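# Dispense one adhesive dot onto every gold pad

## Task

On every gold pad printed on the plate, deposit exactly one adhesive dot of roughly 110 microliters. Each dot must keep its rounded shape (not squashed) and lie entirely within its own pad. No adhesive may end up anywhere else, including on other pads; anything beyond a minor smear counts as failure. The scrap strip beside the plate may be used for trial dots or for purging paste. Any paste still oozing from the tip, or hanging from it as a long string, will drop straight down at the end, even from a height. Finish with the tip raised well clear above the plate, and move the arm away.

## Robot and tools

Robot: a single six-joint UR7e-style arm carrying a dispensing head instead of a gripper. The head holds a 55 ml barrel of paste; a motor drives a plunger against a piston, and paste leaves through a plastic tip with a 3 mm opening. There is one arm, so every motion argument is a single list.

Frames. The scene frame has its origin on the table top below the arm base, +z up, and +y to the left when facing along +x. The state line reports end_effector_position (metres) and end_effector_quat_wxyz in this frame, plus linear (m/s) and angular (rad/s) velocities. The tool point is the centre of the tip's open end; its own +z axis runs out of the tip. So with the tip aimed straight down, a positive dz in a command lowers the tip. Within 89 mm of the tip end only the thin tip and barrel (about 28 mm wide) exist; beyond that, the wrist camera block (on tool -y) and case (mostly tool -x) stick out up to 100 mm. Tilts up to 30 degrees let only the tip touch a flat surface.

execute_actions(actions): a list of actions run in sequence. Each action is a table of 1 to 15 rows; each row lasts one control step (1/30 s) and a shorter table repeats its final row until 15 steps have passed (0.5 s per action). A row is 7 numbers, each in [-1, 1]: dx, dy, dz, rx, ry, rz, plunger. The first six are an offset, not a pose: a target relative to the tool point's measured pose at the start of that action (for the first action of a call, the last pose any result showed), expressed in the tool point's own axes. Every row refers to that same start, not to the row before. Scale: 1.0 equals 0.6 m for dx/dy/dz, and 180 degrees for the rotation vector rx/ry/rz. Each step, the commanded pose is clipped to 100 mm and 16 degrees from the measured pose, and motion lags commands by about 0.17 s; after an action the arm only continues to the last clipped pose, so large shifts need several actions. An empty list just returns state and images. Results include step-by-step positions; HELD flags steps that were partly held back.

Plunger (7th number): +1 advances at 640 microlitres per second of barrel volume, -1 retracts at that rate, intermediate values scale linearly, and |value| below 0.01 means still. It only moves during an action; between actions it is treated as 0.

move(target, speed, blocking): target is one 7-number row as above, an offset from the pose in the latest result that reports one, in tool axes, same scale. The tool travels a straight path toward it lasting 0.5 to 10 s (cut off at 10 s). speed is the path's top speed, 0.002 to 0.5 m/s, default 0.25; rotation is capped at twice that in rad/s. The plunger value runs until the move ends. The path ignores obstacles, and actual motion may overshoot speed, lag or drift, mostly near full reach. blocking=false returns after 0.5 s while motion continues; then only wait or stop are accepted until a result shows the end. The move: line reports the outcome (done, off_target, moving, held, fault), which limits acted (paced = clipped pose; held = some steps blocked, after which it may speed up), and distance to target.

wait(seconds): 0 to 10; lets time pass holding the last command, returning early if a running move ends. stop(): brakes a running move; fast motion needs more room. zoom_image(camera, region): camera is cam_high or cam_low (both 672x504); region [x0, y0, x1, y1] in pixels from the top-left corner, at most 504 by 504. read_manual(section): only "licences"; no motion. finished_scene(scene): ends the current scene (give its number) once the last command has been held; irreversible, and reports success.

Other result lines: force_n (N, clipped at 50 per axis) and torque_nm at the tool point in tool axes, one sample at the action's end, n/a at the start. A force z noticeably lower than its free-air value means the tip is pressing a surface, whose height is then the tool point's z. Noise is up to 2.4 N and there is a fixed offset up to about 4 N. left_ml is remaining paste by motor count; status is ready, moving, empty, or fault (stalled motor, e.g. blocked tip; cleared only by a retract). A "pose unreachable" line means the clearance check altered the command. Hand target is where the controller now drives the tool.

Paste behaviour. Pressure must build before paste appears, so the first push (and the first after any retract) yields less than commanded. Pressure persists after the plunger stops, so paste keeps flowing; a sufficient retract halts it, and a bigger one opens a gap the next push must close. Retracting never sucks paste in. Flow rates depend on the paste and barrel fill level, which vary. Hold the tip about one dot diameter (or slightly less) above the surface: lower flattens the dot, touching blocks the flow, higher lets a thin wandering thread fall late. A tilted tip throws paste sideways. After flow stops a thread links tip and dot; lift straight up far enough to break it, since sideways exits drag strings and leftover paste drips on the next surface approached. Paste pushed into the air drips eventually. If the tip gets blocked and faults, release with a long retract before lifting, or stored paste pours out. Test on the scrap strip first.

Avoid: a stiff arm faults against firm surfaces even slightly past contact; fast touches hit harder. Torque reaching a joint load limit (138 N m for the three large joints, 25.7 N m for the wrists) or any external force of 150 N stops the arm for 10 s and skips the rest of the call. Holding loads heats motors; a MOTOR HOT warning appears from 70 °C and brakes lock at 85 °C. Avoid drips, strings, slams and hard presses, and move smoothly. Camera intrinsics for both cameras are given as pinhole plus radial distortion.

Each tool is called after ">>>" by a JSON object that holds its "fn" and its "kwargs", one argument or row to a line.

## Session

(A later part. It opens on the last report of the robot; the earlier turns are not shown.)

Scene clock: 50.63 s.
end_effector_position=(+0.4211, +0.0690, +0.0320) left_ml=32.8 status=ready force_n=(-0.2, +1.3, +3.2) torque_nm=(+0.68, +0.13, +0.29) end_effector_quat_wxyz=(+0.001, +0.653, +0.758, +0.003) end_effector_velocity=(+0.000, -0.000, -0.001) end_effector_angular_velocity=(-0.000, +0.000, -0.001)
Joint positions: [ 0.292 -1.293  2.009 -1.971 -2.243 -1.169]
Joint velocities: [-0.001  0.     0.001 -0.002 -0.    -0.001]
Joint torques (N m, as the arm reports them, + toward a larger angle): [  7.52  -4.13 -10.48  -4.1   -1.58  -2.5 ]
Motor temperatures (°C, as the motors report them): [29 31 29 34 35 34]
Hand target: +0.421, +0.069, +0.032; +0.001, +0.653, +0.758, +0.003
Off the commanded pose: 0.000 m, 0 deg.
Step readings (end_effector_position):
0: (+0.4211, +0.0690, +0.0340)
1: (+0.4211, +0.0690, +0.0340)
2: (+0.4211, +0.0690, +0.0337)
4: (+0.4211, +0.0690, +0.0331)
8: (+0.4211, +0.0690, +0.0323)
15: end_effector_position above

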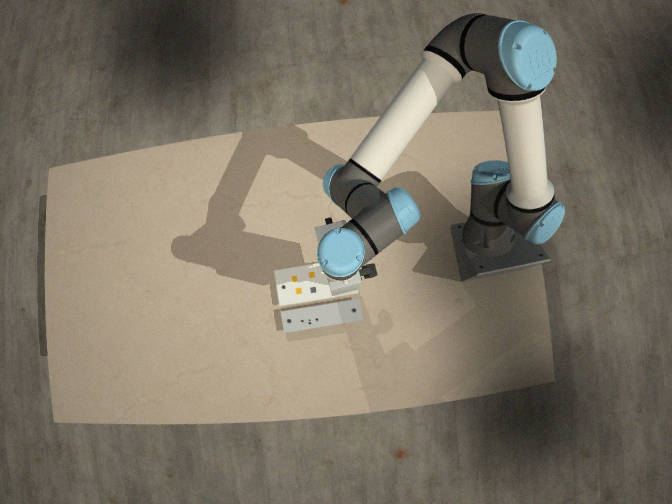

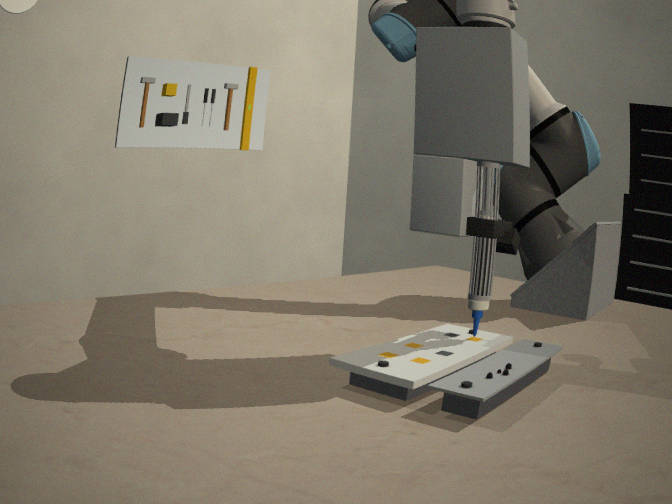

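>>> {"fn": "execute_actions", "kwargs": {
  "actions": [
    [[0,0,0.0012,0,0,0,0]]
  ]
}}

Scene clock: 51.27 s.
end_effector_position=(+0.4211, +0.0690, +0.0313) left_ml=32.8 status=ready force_n=(-1.6, +1.3, +3.1) torque_nm=(+0.75, +0.53, +0.05) end_effector_quat_wxyz=(+0.001, +0.653, +0.758, +0.003) end_effector_velocity=(-0.000, +0.000, -0.000) end_effector_angular_velocity=(-0.000, +0.000, -0.000)
Joint positions: [ 0.292 -1.293  2.01  -1.974 -2.244 -1.17 ]
Joint velocities: [ 0.    -0.     0.001  0.     0.     0.001]
Joint torques (N m, as the arm reports them, + toward a larger angle): [ 7.59 -3.94 -9.44 -3.75 -1.59 -2.35]
Motor temperatures (°C, as the motors report them): [29 31 29 34 35 34]
Hand target: +0.421, +0.069, +0.031; +0.001, +0.653, +0.758, +0.003
Off the commanded pose: 0.000 m, 0 deg.
Step readings (end_effector_position):
0: (+0.4211, +0.0690, +0.0319)
1: (+0.4211, +0.0690, +0.0319)
2: (+0.4211, +0.0690, +0.0318)
4: (+0.4211, +0.0690, +0.0316)
8: (+0.4211, +0.0690, +0.0314)
15: end_effector_position above

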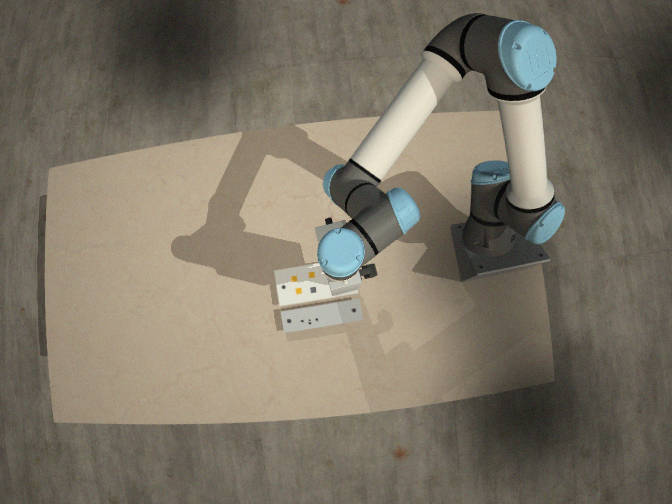

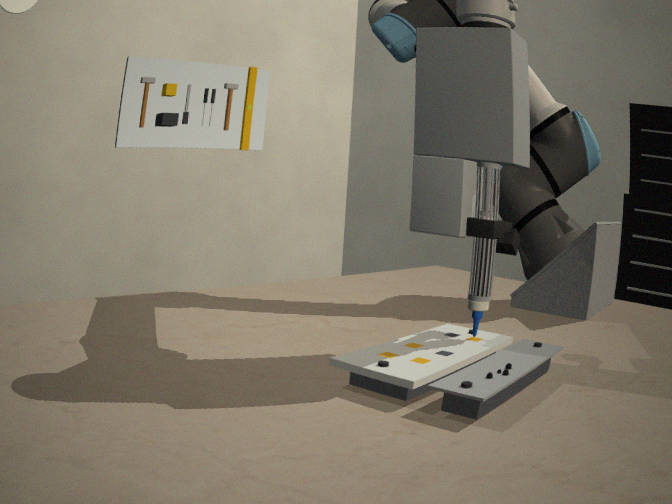

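>>> {"fn": "execute_actions", "kwargs": {
  "actions": [
    [[0,0,0.0012,0,0,0,0]]
  ]
}}

Scene clock: 51.90 s.
end_effector_position=(+0.4211, +0.0691, +0.0306) left_ml=32.8 status=ready force_n=(-3.6, +0.1, +4.0) torque_nm=(+0.29, +1.43, +0.19) end_effector_quat_wxyz=(+0.001, +0.653, +0.758, +0.003) end_effector_velocity=(+0.000, -0.000, -0.000) end_effector_angular_velocity=(+0.001, +0.001, -0.002)
Joint positions: [ 0.291 -1.292  2.011 -1.976 -2.244 -1.171]
Joint velocities: [-0.002 -0.     0.    -0.001  0.     0.   ]
Joint torques (N m, as the arm reports them, + toward a larger angle): [ 7.4  -3.6  -9.46 -3.58 -1.61 -2.45]
Motor temperatures (°C, as the motors report them): [29 31 29 34 35 34]
Hand target: +0.421, +0.069, +0.031; +0.001, +0.653, +0.758, +0.003
Off the commanded pose: 0.000 m, 0 deg.
Step readings (end_effector_position):
0: (+0.4211, +0.0690, +0.0313)
1: (+0.4211, +0.0690, +0.0312)
2: (+0.4211, +0.0690, +0.0312)
4: (+0.4211, +0.0690, +0.0309)
8: (+0.4211, +0.0691, +0.0307)
15: end_effector_position above

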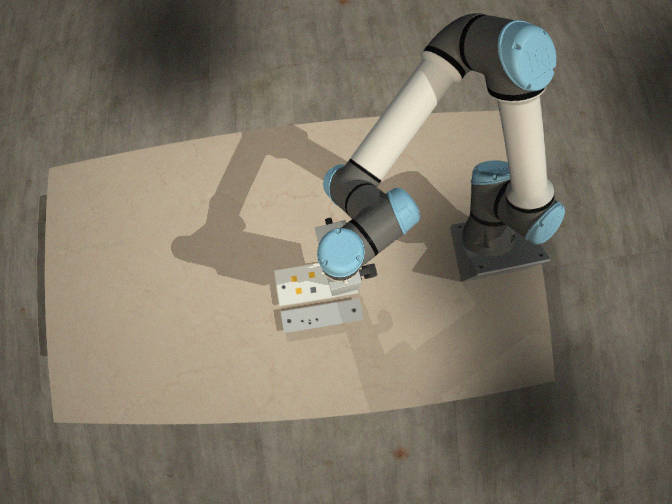

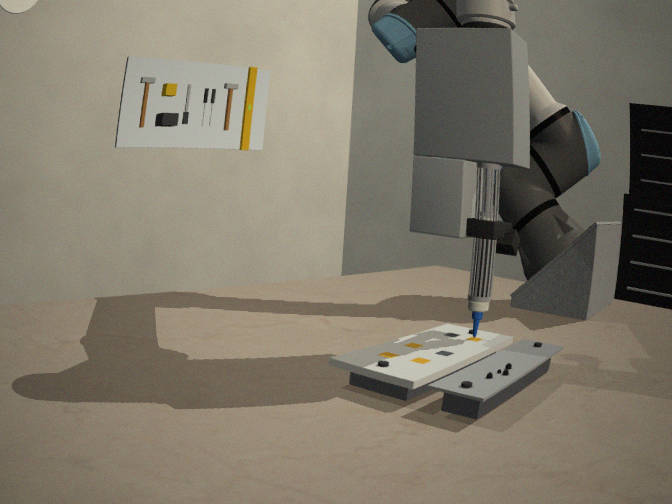

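>>> {"fn": "execute_actions", "kwargs": {
  "actions": [
    [[0,0,0.0012,0,0,0,0]]
  ]
}}

Scene clock: 52.53 s.
end_effector_position=(+0.4211, +0.0691, +0.0299) left_ml=32.8 status=ready force_n=(-2.2, +2.1, +5.2) torque_nm=(+0.89, +0.91, +0.21) end_effector_quat_wxyz=(+0.001, +0.653, +0.758, +0.003) end_effector_velocity=(+0.000, -0.000, -0.000) end_effector_angular_velocity=(-0.000, +0.000, -0.000)
Joint positions: [ 0.29  -1.292  2.013 -1.979 -2.244 -1.172]
Joint velocities: [-0.  0. -0.  0. -0. -0.]
Joint torques (N m, as the arm reports them, + toward a larger angle): [ 7.79 -3.18 -9.99 -3.85 -1.64 -2.52]
Motor temperatures (°C, as the motors report them): [29 31 29 34 35 34]
Hand target: +0.421, +0.069, +0.030; +0.001, +0.653, +0.758, +0.003
Off the commanded pose: 0.000 m, 0 deg.
Step readings (end_effector_position):
0: (+0.4211, +0.0691, +0.0306)
1: (+0.4211, +0.0691, +0.0305)
2: (+0.4211, +0.0691, +0.0305)
4: (+0.4211, +0.0691, +0.0302)
8: (+0.4211, +0.0691, +0.0300)
15: end_effector_position above

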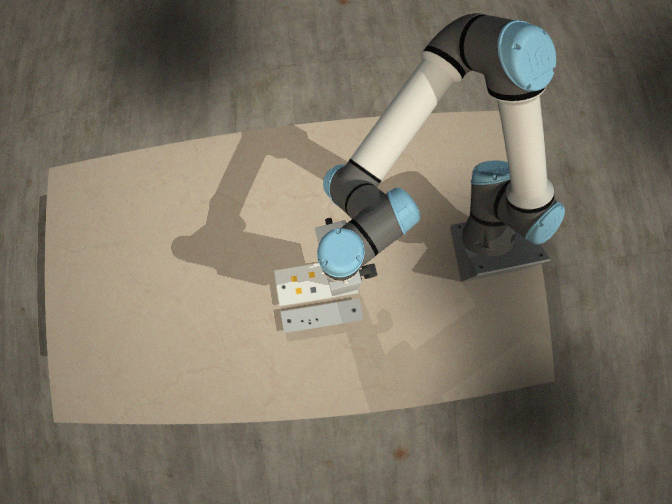

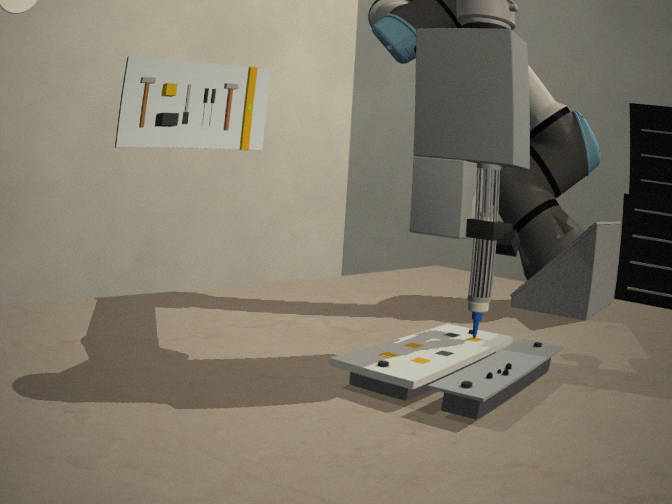

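>>> {"fn": "execute_actions", "kwargs": {
  "actions": [
    [[0,0,0.0012,0,0,0,0]]
  ]
}}

Scene clock: 53.23 s.
end_effector_position=(+0.4211, +0.0691, +0.0292) left_ml=32.8 status=ready force_n=(-0.8, +0.7, +2.7) torque_nm=(+0.48, +0.36, +0.08) end_effector_quat_wxyz=(+0.001, +0.653, +0.758, +0.003) end_effector_velocity=(+0.001, +0.000, +0.000) end_effector_angular_velocity=(+0.001, -0.001, +0.000)
Joint positions: [ 0.289 -1.292  2.014 -1.981 -2.245 -1.173]
Joint velocities: [ 0.    -0.    -0.    -0.001 -0.    -0.001]
Joint torques (N m, as the arm reports them, + toward a larger angle): [ 7.64 -3.84 -9.7  -3.57 -1.57 -2.35]
Motor temperatures (°C, as the motors report them): [29 31 29 34 35 34]
Hand target: +0.421, +0.069, +0.029; +0.001, +0.653, +0.758, +0.003
Off the commanded pose: 0.000 m, 0 deg.
Step readings (end_effector_position):
0: (+0.4211, +0.0691, +0.0299)
1: (+0.4211, +0.0691, +0.0299)
2: (+0.4211, +0.0691, +0.0298)
4: (+0.4211, +0.0691, +0.0295)
8: (+0.4211, +0.0691, +0.0293)
15: end_effector_position above

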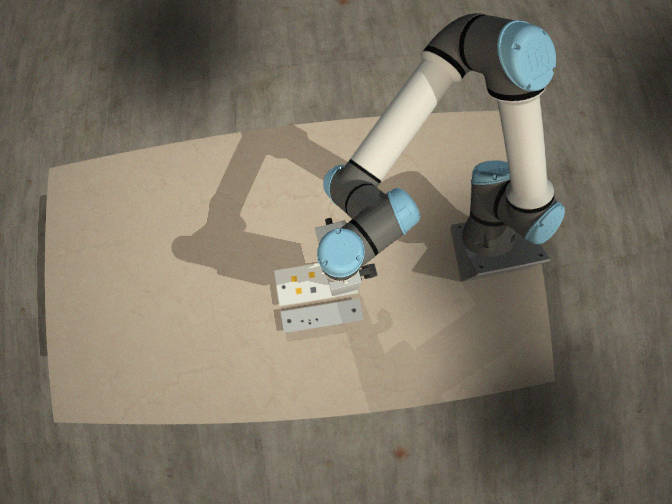

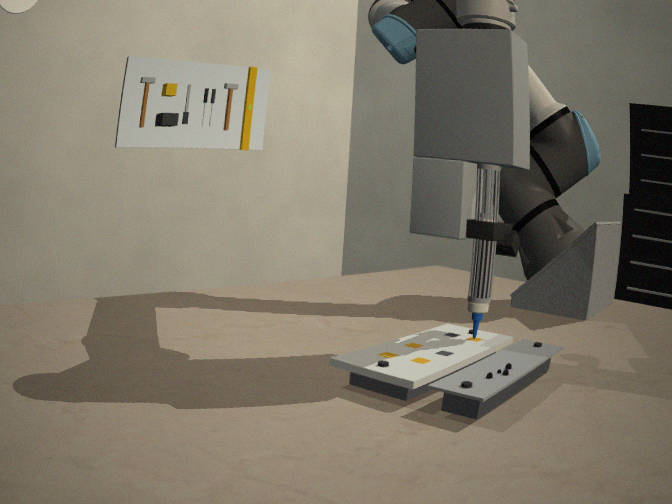

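>>> {"fn": "execute_actions", "kwargs": {
  "actions": [
    [[0,0,0.0012,0,0,0,0]]
  ]
}}

Scene clock: 54.00 s.
end_effector_position=(+0.4211, +0.0691, +0.0285) left_ml=32.8 status=ready force_n=(-2.0, -0.4, +1.9) torque_nm=(-0.17, +0.77, +0.04) end_effector_quat_wxyz=(+0.001, +0.653, +0.758, +0.003) end_effector_velocity=(+0.000, +0.000, -0.000) end_effector_angular_velocity=(+0.000, +0.000, -0.000)
Joint positions: [ 0.288 -1.291  2.016 -1.984 -2.245 -1.174]
Joint velocities: [-0.     0.     0.    -0.001 -0.    -0.   ]
Joint torques (N m, as the arm reports them, + toward a larger angle): [ 7.58 -3.84 -9.32 -3.68 -1.61 -2.44]
Motor temperatures (°C, as the motors report them): [29 31 29 34 35 34]
Hand target: +0.421, +0.069, +0.028; +0.001, +0.653, +0.758, +0.003
Off the commanded pose: 0.000 m, 0 deg.
Step readings (end_effector_position):
0: (+0.4211, +0.0691, +0.0292)
1: (+0.4211, +0.0691, +0.0292)
2: (+0.4211, +0.0691, +0.0291)
4: (+0.4211, +0.0691, +0.0288)
8: (+0.4211, +0.0691, +0.0286)
15: end_effector_position above

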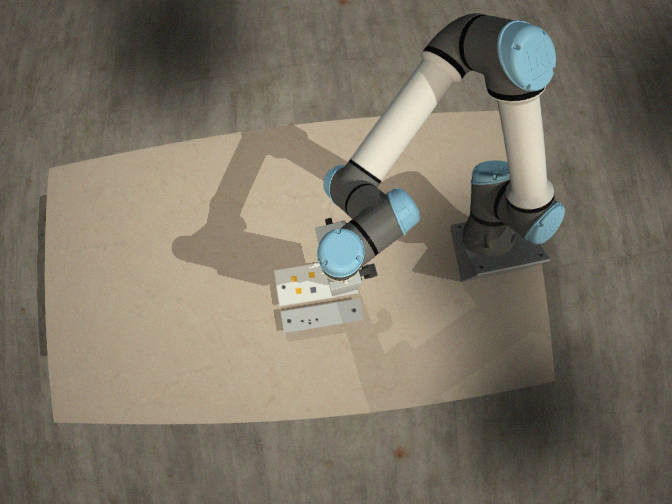

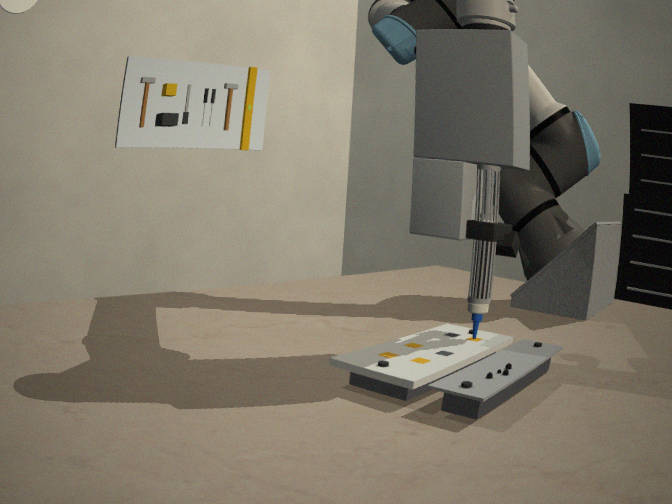

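>>> {"fn": "execute_actions", "kwargs": {
  "actions": [
    [[0,0,0.0012,0,0,0,0]]
  ]
}}

Scene clock: 55.73 s.
end_effector_position=(+0.4211, +0.0691, +0.0278) left_ml=32.8 status=ready force_n=(-1.6, +0.0, +3.0) torque_nm=(+0.19, +0.48, +0.13) end_effector_quat_wxyz=(+0.001, +0.653, +0.758, +0.003) end_effector_velocity=(-0.000, -0.001, -0.001) end_effector_angular_velocity=(-0.001, +0.002, +0.000)
Joint positions: [ 0.287 -1.291  2.017 -1.986 -2.245 -1.175]
Joint velocities: [-0.001  0.     0.     0.001 -0.    -0.   ]
Joint torques (N m, as the arm reports them, + toward a larger angle): [ 7.86 -3.85 -9.72 -3.81 -1.59 -2.52]
Motor temperatures (°C, as the motors report them): [29 31 29 34 35 34]
Hand target: +0.421, +0.069, +0.028; +0.001, +0.653, +0.758, +0.003
Off the commanded pose: 0.000 m, 0 deg.
Step readings (end_effector_position):
0: (+0.4211, +0.0691, +0.0285)
1: (+0.4211, +0.0691, +0.0285)
2: (+0.4211, +0.0691, +0.0284)
4: (+0.4211, +0.0691, +0.0281)
8: (+0.4211, +0.0691, +0.0279)
15: end_effector_position above

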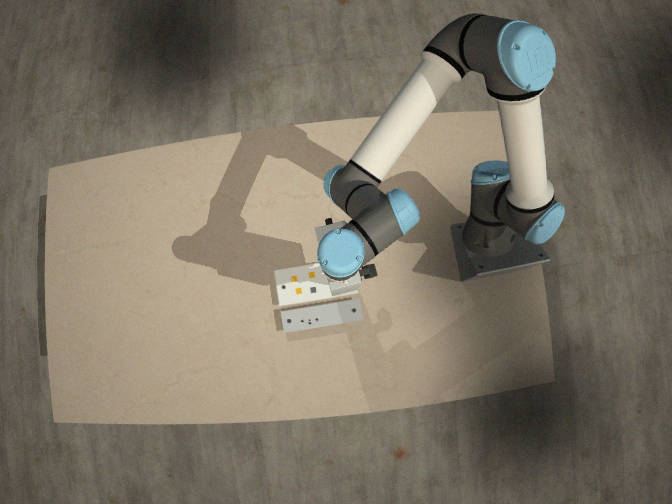

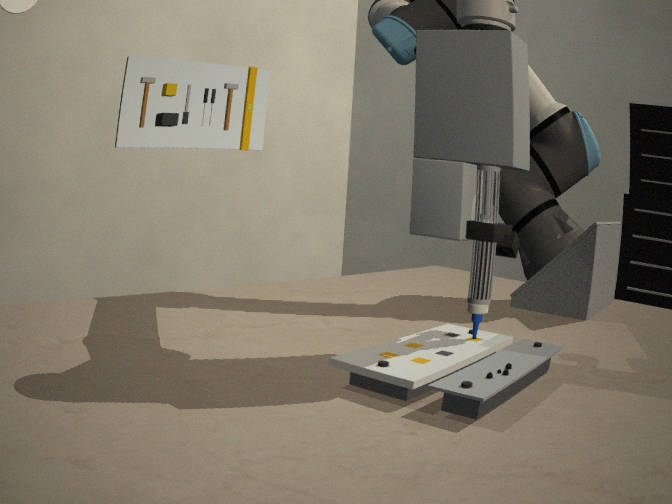

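>>> {"fn": "execute_actions", "kwargs": {
  "actions": [
    [[0,0,0.0012,0,0,0,0]]
  ]
}}

>>> {"fn": "zoom_image", "kwargs": {
  "camera": "cam_low",
  "region": [450, 320, 500, 360]
}}

Scene clock: 56.50 s.
end_effector_position=(+0.4211, +0.0691, +0.0272) left_ml=32.8 status=ready force_n=(-8.0, -15.8, -48.5) torque_nm=(+0.07, +1.02, +0.10) end_effector_quat_wxyz=(+0.001, +0.653, +0.757, +0.003) end_effector_velocity=(-0.001, -0.001, -0.000) end_effector_angular_velocity=(-0.000, +0.001, -0.000)
Joint positions: [ 0.286 -1.29   2.018 -1.988 -2.245 -1.176]
Joint velocities: [-0.001 -0.001  0.001  0.    -0.     0.   ]
Joint torques (N m, as the arm reports them, + toward a larger angle): [-4.76 11.33  0.62 -5.61 -2.26 -2.36]
Motor temperatures (°C, as the motors report them): [29 31 29 34 35 34]
Hand target: +0.421, +0.069, +0.027; +0.001, +0.653, +0.758, +0.003
Off the commanded pose: 0.000 m, 0 deg.
Step readings (end_effector_position):
0: (+0.4211, +0.0691, +0.0278)
1: (+0.4211, +0.0691, +0.0278)
2: (+0.4211, +0.0691, +0.0277)
4: (+0.4211, +0.0691, +0.0275)
8: (+0.4211, +0.0691, +0.0273)
15: end_effector_position above

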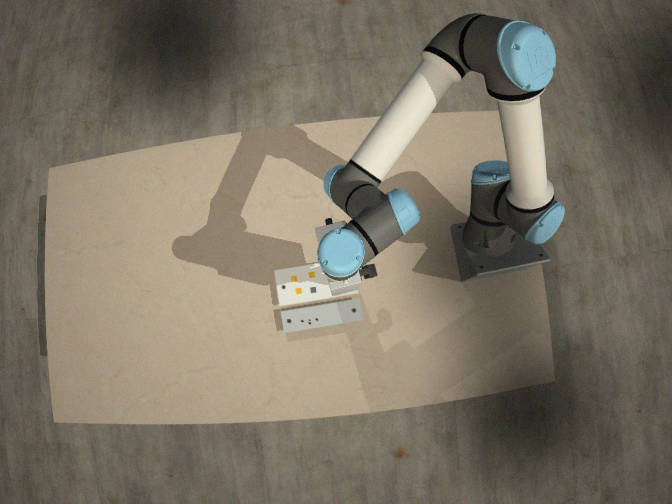

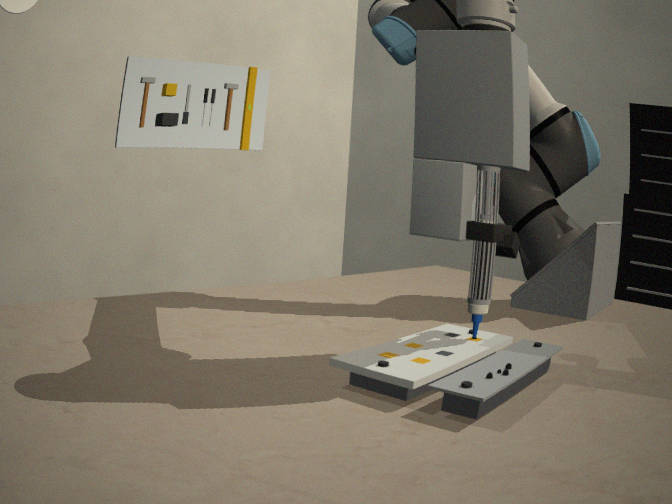

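Region (450, 320, 500, 360) of cam_low's 672x504 image, scaled by 10.080, with more detail than that image has; it fills the top 403 rows of this view, and the rest is white.

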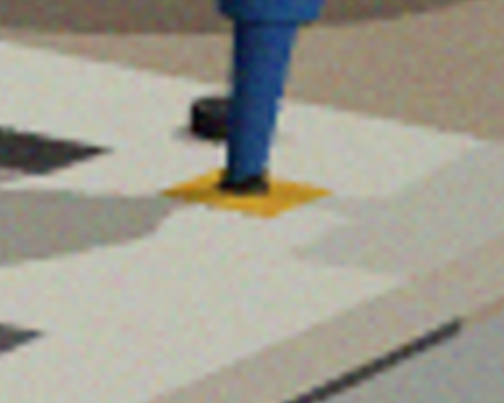

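>>> {"fn": "execute_actions", "kwargs": {
  "actions": [
    [[0,0,-0.0067,0,0,0,0]],
    [[0,0,0,0,0,0,0.66]],
    [[0,0,0,0,0,0,-0.32]]
  ]
}}

>>> {"fn": "move", "kwargs": {
  "target": [0,0,-0.0775,0,0,0,0],
  "speed": 0.1
}}

>>> {"fn": "zoom_image", "kwargs": {
  "camera": "cam_low",
  "region": [440, 290, 540, 370]
}}

Scene clock: 58.53 s.
end_effector_position=(+0.4211, +0.0691, +0.0311) left_ml=32.7 status=moving force_n=(-3.1, -3.4, +1.6) torque_nm=(-1.11, +1.28, +0.11) end_effector_quat_wxyz=(+0.001, +0.653, +0.757, +0.003) end_effector_velocity=(+0.000, +0.001, +0.001) end_effector_angular_velocity=(+0.000, -0.002, +0.001)
Joint positions: [ 0.291 -1.293  2.01  -1.975 -2.244 -1.17 ]
Joint velocities: [ 0.002 -0.     0.    -0.001 -0.    -0.   ]
Joint torques (N m, as the arm reports them, + toward a larger angle): [ 17.38 -20.89 -16.85  -3.18   1.16  -0.7 ]
Motor temperatures (°C, as the motors report them): [29 31 29 34 35 34]
Hand target: +0.421, +0.069, +0.031; +0.001, +0.653, +0.757, +0.003
Off the commanded pose: 0.000 m, 0 deg.
Step readings (end_effector_position; steps 1 to 15: 1st action; 16 to 30: 2nd action; 31 to 45: 3rd action):
0: (+0.4211, +0.0691, +0.0271)
1: (+0.4211, +0.0691, +0.0271)
2: (+0.4211, +0.0690, +0.0273)
4: (+0.4209, +0.0689, +0.0283)
8: (+0.4209, +0.0690, +0.0300)
15: (+0.4211, +0.0691, +0.0310)
16: (+0.4211, +0.0691, +0.0310)
17: (+0.4211, +0.0691, +0.0311)
19: (+0.4211, +0.0691, +0.0311)
23: (+0.4211, +0.0691, +0.0311)
30: (+0.4211, +0.0691, +0.0311)
31: (+0.4211, +0.0691, +0.0311)
32: (+0.4211, +0.0691, +0.0311)
34: (+0.4211, +0.0691, +0.0311)
38: (+0.4211, +0.0691, +0.0311)
45: end_effector_position above

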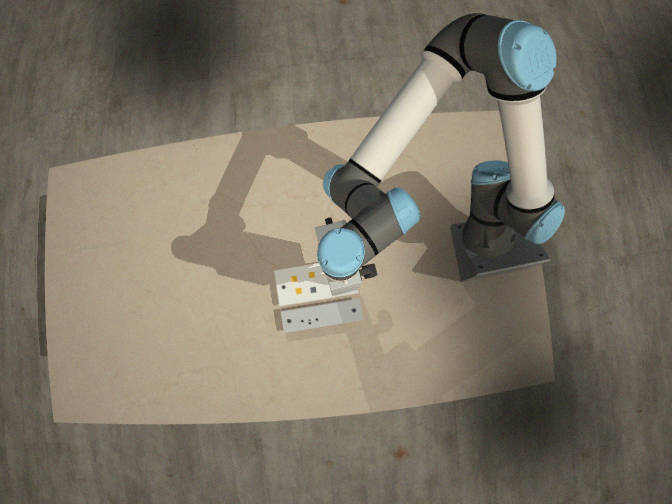

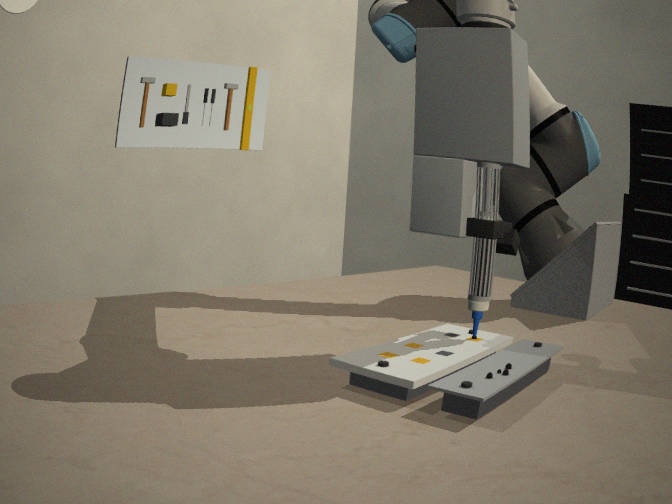

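Scene clock: 59.57 s.
end_effector_position=(+0.4211, +0.0689, +0.0773) left_ml=32.7 status=ready force_n=(-0.6, -0.1, +3.0) torque_nm=(+0.12, +0.36, +0.16) end_effector_quat_wxyz=(+0.001, +0.653, +0.757, +0.003) end_effector_velocity=(+0.000, -0.000, +0.003) end_effector_angular_velocity=(-0.000, +0.000, -0.001)
Joint positions: [ 0.346 -1.311  1.912 -1.818 -2.226 -1.104]
Joint velocities: [ 0.003 -0.    -0.007  0.01   0.001  0.004]
Joint torques (N m, as the arm reports them, + toward a larger angle): [ 21.75  -2.97 -29.8   -1.13   1.46   2.21]
Motor temperatures (°C, as the motors report them): [29 31 29 34 35 34]
Hand target: +0.421, +0.069, +0.078; +0.001, +0.653, +0.757, +0.003
Off the commanded pose: 0.000 m, 0 deg.
move: done

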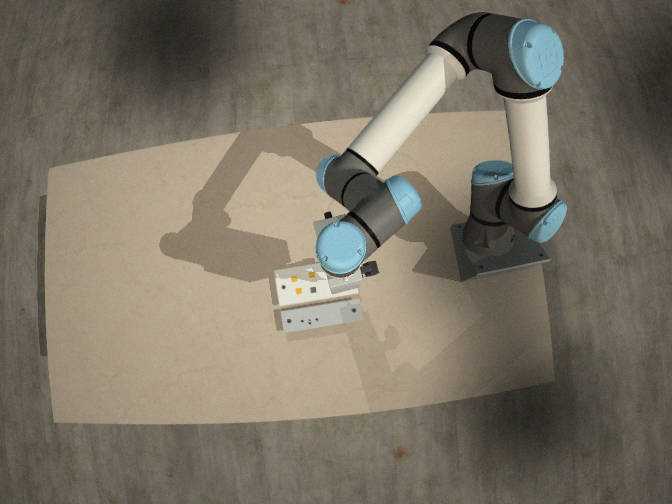

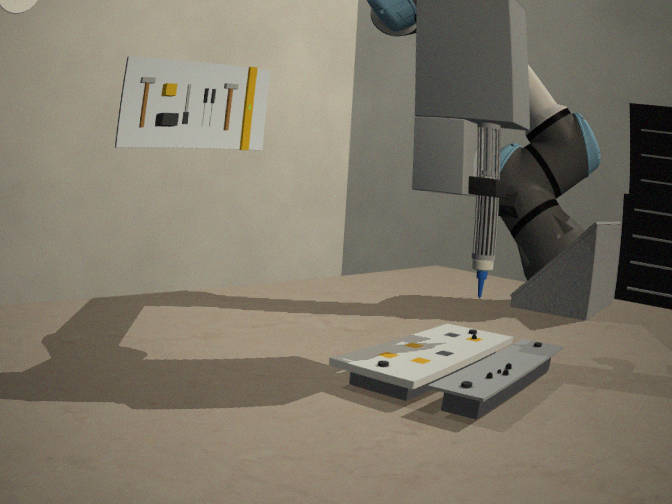

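Region (440, 290, 540, 370) of cam_low's 672x504 image, scaled by 5.040, with more detail than that image has; it fills the top 403 rows of this view, and the rest is white.

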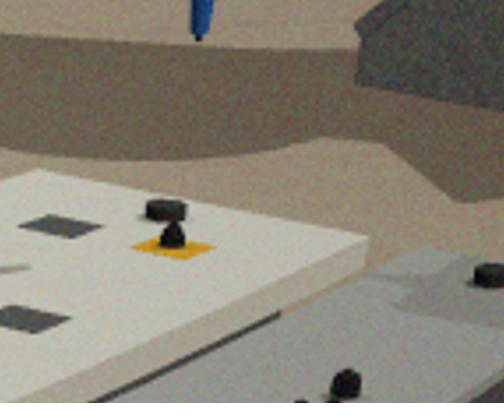

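>>> {"fn": "move", "kwargs": {
  "target": [-0.0726,0.1173,0,0,0,0,0],
  "speed": 0.2
}}

>>> {"fn": "move", "kwargs": {
  "target": [0,0,0.077,0,0,0,0],
  "speed": 0.1
}}

>>> {"fn": "zoom_image", "kwargs": {
  "camera": "cam_low",
  "region": [380, 320, 460, 384]
}}

Scene clock: 61.47 s.
end_effector_position=(+0.4968, +0.0364, +0.0776) left_ml=32.7 status=ready force_n=(-1.0, +0.0, +5.6) torque_nm=(+0.05, +0.32, -0.06) end_effector_quat_wxyz=(+0.001, +0.653, +0.757, +0.003) end_effector_velocity=(+0.003, -0.000, +0.000) end_effector_angular_velocity=(+0.000, -0.001, +0.001)
Joint positions: [ 0.25  -1.246  1.768 -1.812 -2.256 -1.221]
Joint velocities: [-0.002  0.004 -0.006  0.    -0.001 -0.004]
Joint torques (N m, as the arm reports them, + toward a larger angle): [ 11.58  -7.34 -29.37  -1.07  -1.54  -2.33]
Motor temperatures (°C, as the motors report them): [29 31 29 34 35 34]
Hand target: +0.497, +0.036, +0.078; +0.001, +0.653, +0.757, +0.003
Off the commanded pose: 0.000 m, 0 deg.
move: done

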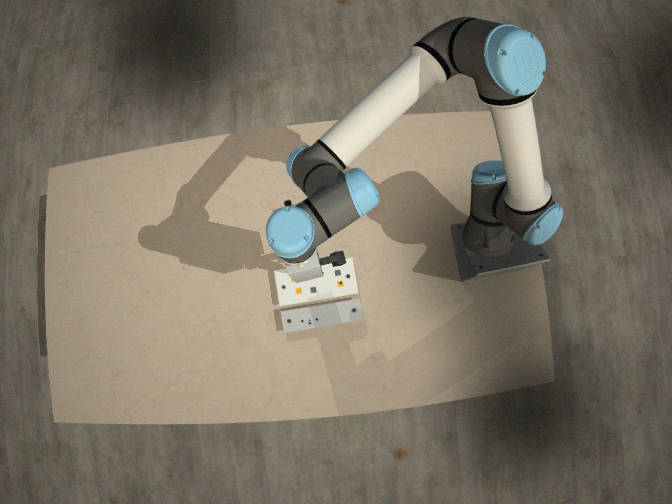

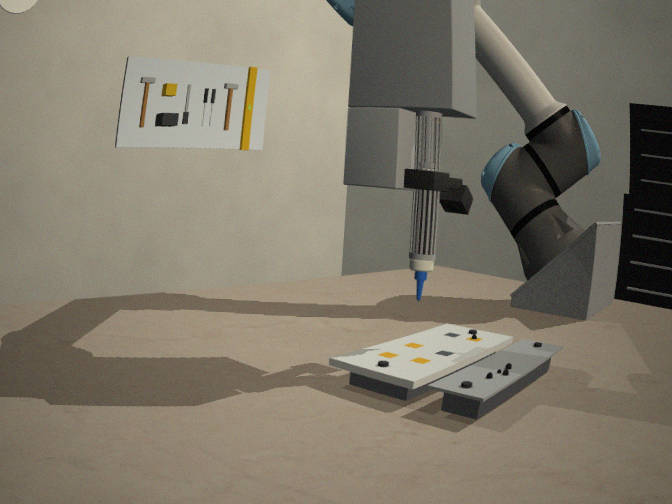

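Scene clock: 62.50 s.
end_effector_position=(+0.4969, +0.0365, +0.0318) left_ml=32.7 status=ready force_n=(-1.1, +1.7, +4.0) torque_nm=(+0.90, +0.35, +0.14) end_effector_quat_wxyz=(+0.001, +0.653, +0.757, +0.003) end_effector_velocity=(+0.001, -0.000, -0.003) end_effector_angular_velocity=(+0.001, -0.001, -0.002)
Joint positions: [ 0.198 -1.231  1.862 -1.962 -2.269 -1.286]
Joint velocities: [-0.005  0.001  0.005 -0.012 -0.    -0.005]
Joint torques (N m, as the arm reports them, + toward a larger angle): [12.82 -7.77 -8.49 -3.97 -1.42 -2.49]
Motor temperatures (°C, as the motors report them): [29 31 29 34 35 34]
Hand target: +0.497, +0.037, +0.031; +0.001, +0.653, +0.757, +0.003
Off the commanded pose: 0.000 m, 0 deg.
move: done

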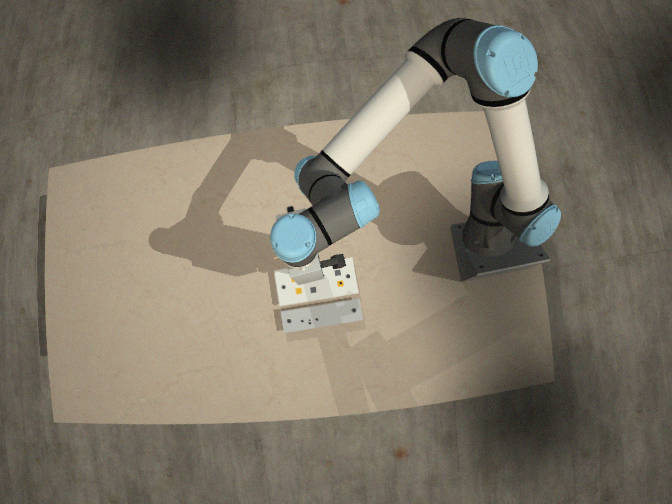

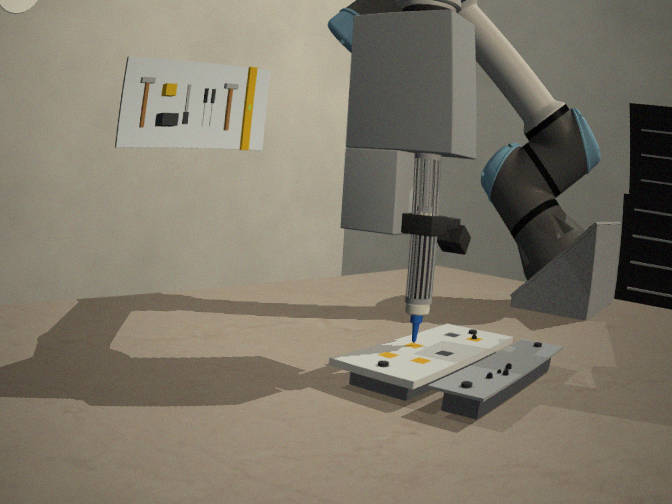

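Region (380, 320, 460, 384) of cam_low's 672x504 image, scaled by 6.300, with more detail than that image has; it fills the top 403 rows of this view, and the rest is white.

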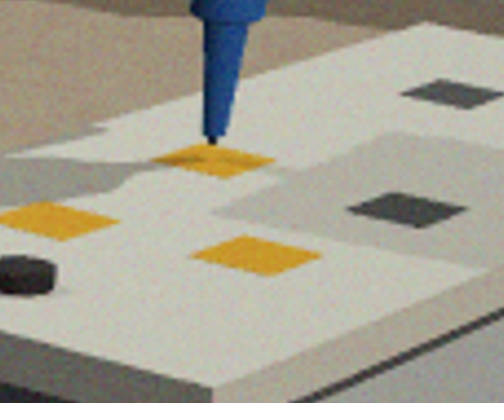

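>>> {"fn": "execute_actions", "kwargs": {
  "actions": [
    [[0,0,0,0,0,0,0.66]],
    [[0,0,0,0,0,0,-0.32]]
  ]
}}

>>> {"fn": "move", "kwargs": {
  "target": [0,0,-0.0775,0,0,0,0],
  "speed": 0.1
}}

Scene clock: 63.80 s.
end_effector_position=(+0.4969, +0.0365, +0.0317) left_ml=32.5 status=moving force_n=(-2.0, -2.2, +4.6) torque_nm=(-0.63, +0.78, -0.01) end_effector_quat_wxyz=(+0.001, +0.653, +0.757, +0.003) end_effector_velocity=(+0.000, +0.001, +0.000) end_effector_angular_velocity=(+0.000, -0.001, +0.000)
Joint positions: [ 0.198 -1.231  1.862 -1.962 -2.269 -1.286]
Joint velocities: [ 0.001  0.     0.001 -0.002 -0.    -0.   ]
Joint torques (N m, as the arm reports them, + toward a larger angle): [ 26.98 -15.28 -27.73  -1.45  -0.17   1.98]
Motor temperatures (°C, as the motors report them): [29 31 29 34 35 34]
Hand target: +0.497, +0.036, +0.032; +0.001, +0.653, +0.757, +0.003
Off the commanded pose: 0.000 m, 0 deg.
Step readings (end_effector_position; steps 1 to 15: 1st action; 16 to 30: 2nd action):
0: (+0.4969, +0.0365, +0.0315)
1: (+0.4969, +0.0365, +0.0315)
2: (+0.4969, +0.0365, +0.0315)
4: (+0.4968, +0.0365, +0.0314)
8: (+0.4968, +0.0364, +0.0315)
15: (+0.4969, +0.0365, +0.0317)
16: (+0.4969, +0.0365, +0.0317)
17: (+0.4969, +0.0365, +0.0317)
19: (+0.4969, +0.0365, +0.0317)
23: (+0.4969, +0.0365, +0.0317)
30: end_effector_position above

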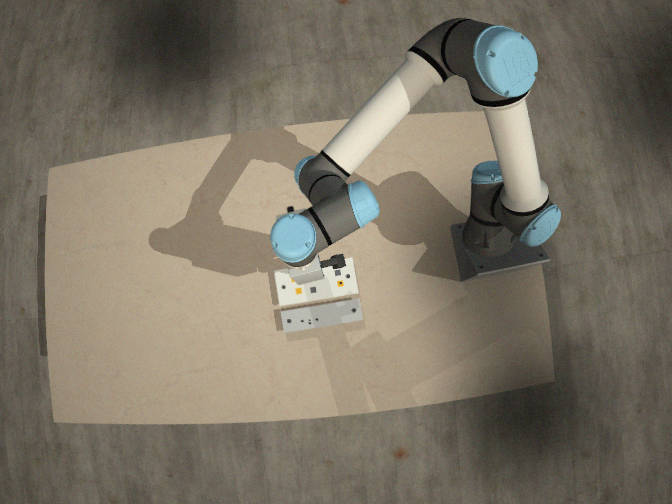

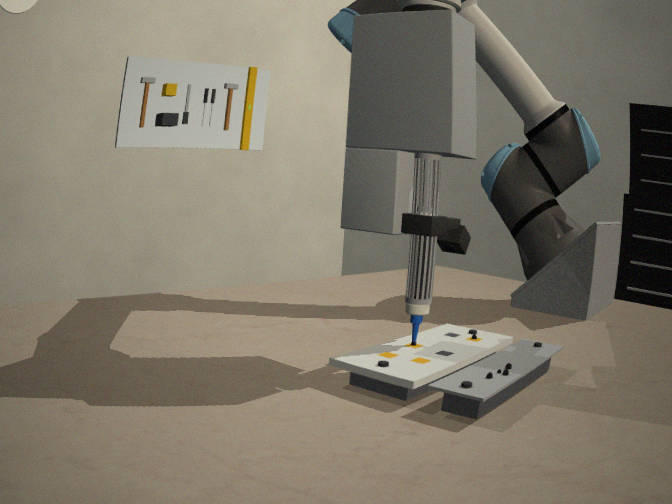

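Scene clock: 64.83 s.
end_effector_position=(+0.4968, +0.0362, +0.0780) left_ml=32.5 status=ready force_n=(-0.4, +0.0, +2.9) torque_nm=(+0.06, +0.12, +0.12) end_effector_quat_wxyz=(+0.001, +0.653, +0.757, +0.003) end_effector_velocity=(-0.001, +0.001, +0.003) end_effector_angular_velocity=(-0.001, +0.002, +0.002)
Joint positions: [ 0.25  -1.247  1.768 -1.811 -2.256 -1.221]
Joint velocities: [ 0.004  0.002 -0.007  0.012  0.001  0.005]
Joint torques (N m, as the arm reports them, + toward a larger angle): [ 29.03  -8.19 -27.63  -0.8    1.67   2.35]
Motor temperatures (°C, as the motors report them): [29 31 29 34 35 34]
Hand target: +0.497, +0.036, +0.078; +0.001, +0.653, +0.757, +0.003
Off the commanded pose: 0.000 m, 0 deg.
move: done

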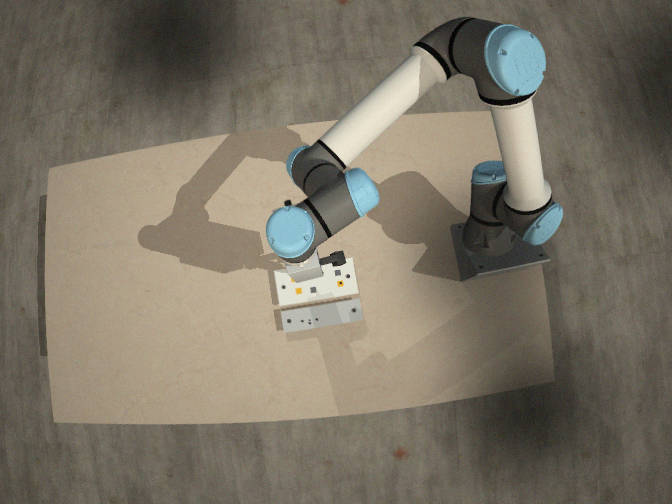

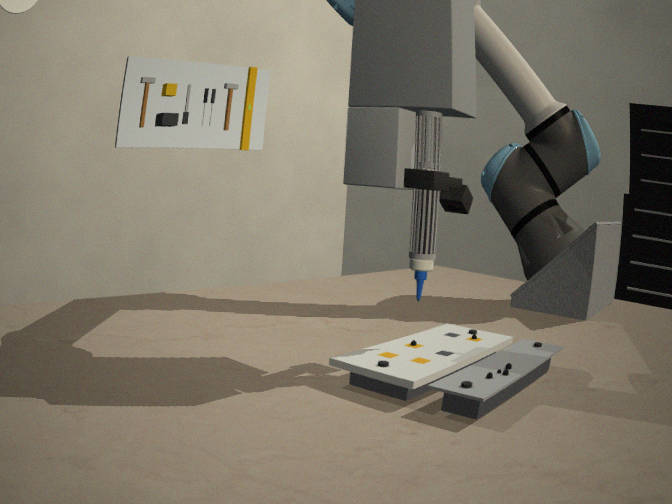

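>>> {"fn": "move", "kwargs": {
  "target": [-0.0021,0.0856,0,0,0,0,0],
  "speed": 0.2
}}

>>> {"fn": "move", "kwargs": {
  "target": [0,0,0.0775,0,0,0,0],
  "speed": 0.1
}}

>>> {"fn": "zoom_image", "kwargs": {
  "camera": "cam_low",
  "region": [360, 320, 440, 384]
}}

Scene clock: 66.47 s.
end_effector_position=(+0.5474, +0.0426, +0.0783) left_ml=32.5 status=ready force_n=(+0.4, -2.2, +5.1) torque_nm=(-0.63, -0.17, +0.12) end_effector_quat_wxyz=(+0.001, +0.653, +0.757, +0.003) end_effector_velocity=(+0.003, +0.000, -0.000) end_effector_angular_velocity=(-0.000, +0.001, -0.000)
Joint positions: [ 0.227 -1.148  1.635 -1.795 -2.262 -1.25 ]
Joint velocities: [-0.001  0.006 -0.009  0.002 -0.    -0.001]
Joint torques (N m, as the arm reports them, + toward a larger angle): [ 14.85  -9.33 -31.06  -1.25  -1.57  -2.33]
Motor temperatures (°C, as the motors report them): [29 31 29 34 35 34]
Hand target: +0.548, +0.043, +0.078; +0.001, +0.653, +0.757, +0.003
Off the commanded pose: 0.000 m, 0 deg.
move: done

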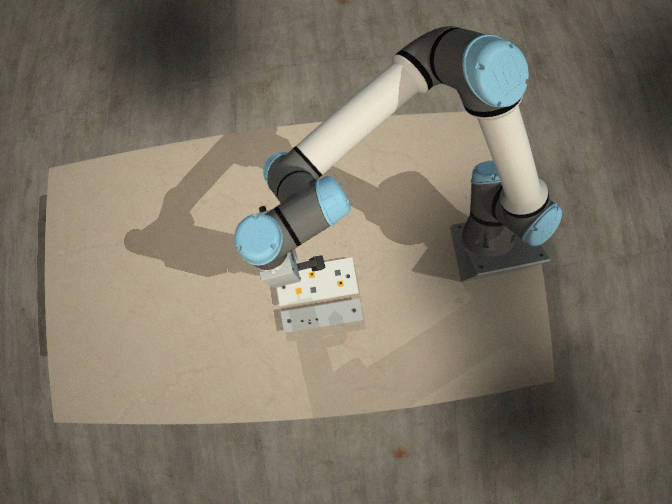

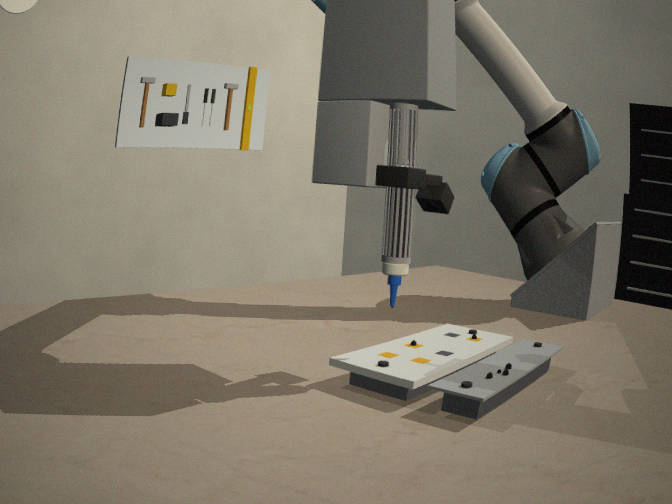

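Scene clock: 67.50 s.
end_effector_position=(+0.5476, +0.0427, +0.0321) left_ml=32.5 status=ready force_n=(-2.8, -1.8, +5.1) torque_nm=(-0.44, +1.00, +0.04) end_effector_quat_wxyz=(+0.001, +0.653, +0.757, +0.003) end_effector_velocity=(+0.000, +0.001, -0.002) end_effector_angular_velocity=(+0.001, -0.002, +0.002)
Joint positions: [ 0.178 -1.134  1.727 -1.941 -2.274 -1.311]
Joint velocities: [-0.001  0.001  0.006 -0.01  -0.    -0.005]
Joint torques (N m, as the arm reports them, + toward a larger angle): [ 16.06 -12.19 -10.79  -3.52  -1.65  -2.56]
Motor temperatures (°C, as the motors report them): [29 31 29 34 35 34]
Hand target: +0.548, +0.043, +0.032; +0.001, +0.653, +0.757, +0.003
Off the commanded pose: 0.000 m, 0 deg.
move: done

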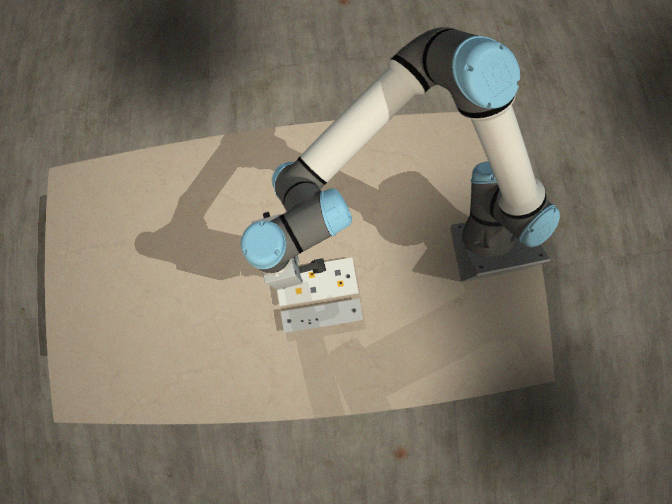

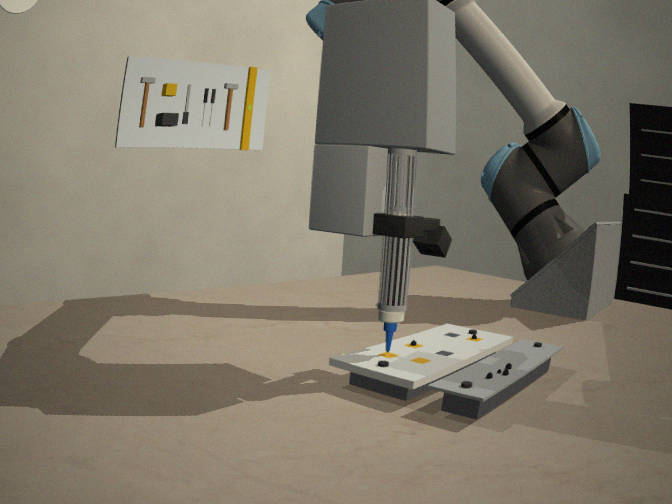

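Region (360, 320, 440, 384) of cam_low's 672x504 image, scaled by 6.300, with more detail than that image has; it fills the top 403 rows of this view, and the rest is white.

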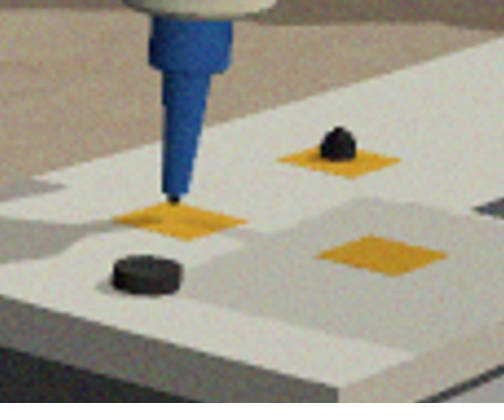

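>>> {"fn": "zoom_image", "kwargs": {
  "camera": "cam_high",
  "region": [290, 255, 370, 305]
}}

Region (290, 255, 370, 305) of cam_high's 672x504 image, scaled by 6.300, with more detail than that image has; it fills the top 315 rows of this view, and the rest is white.

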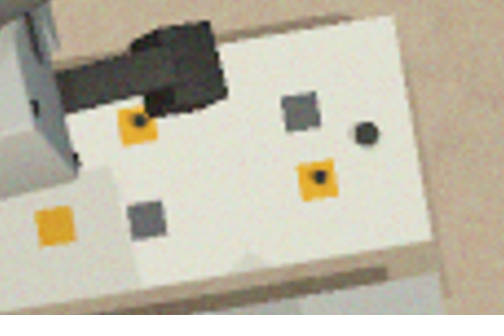

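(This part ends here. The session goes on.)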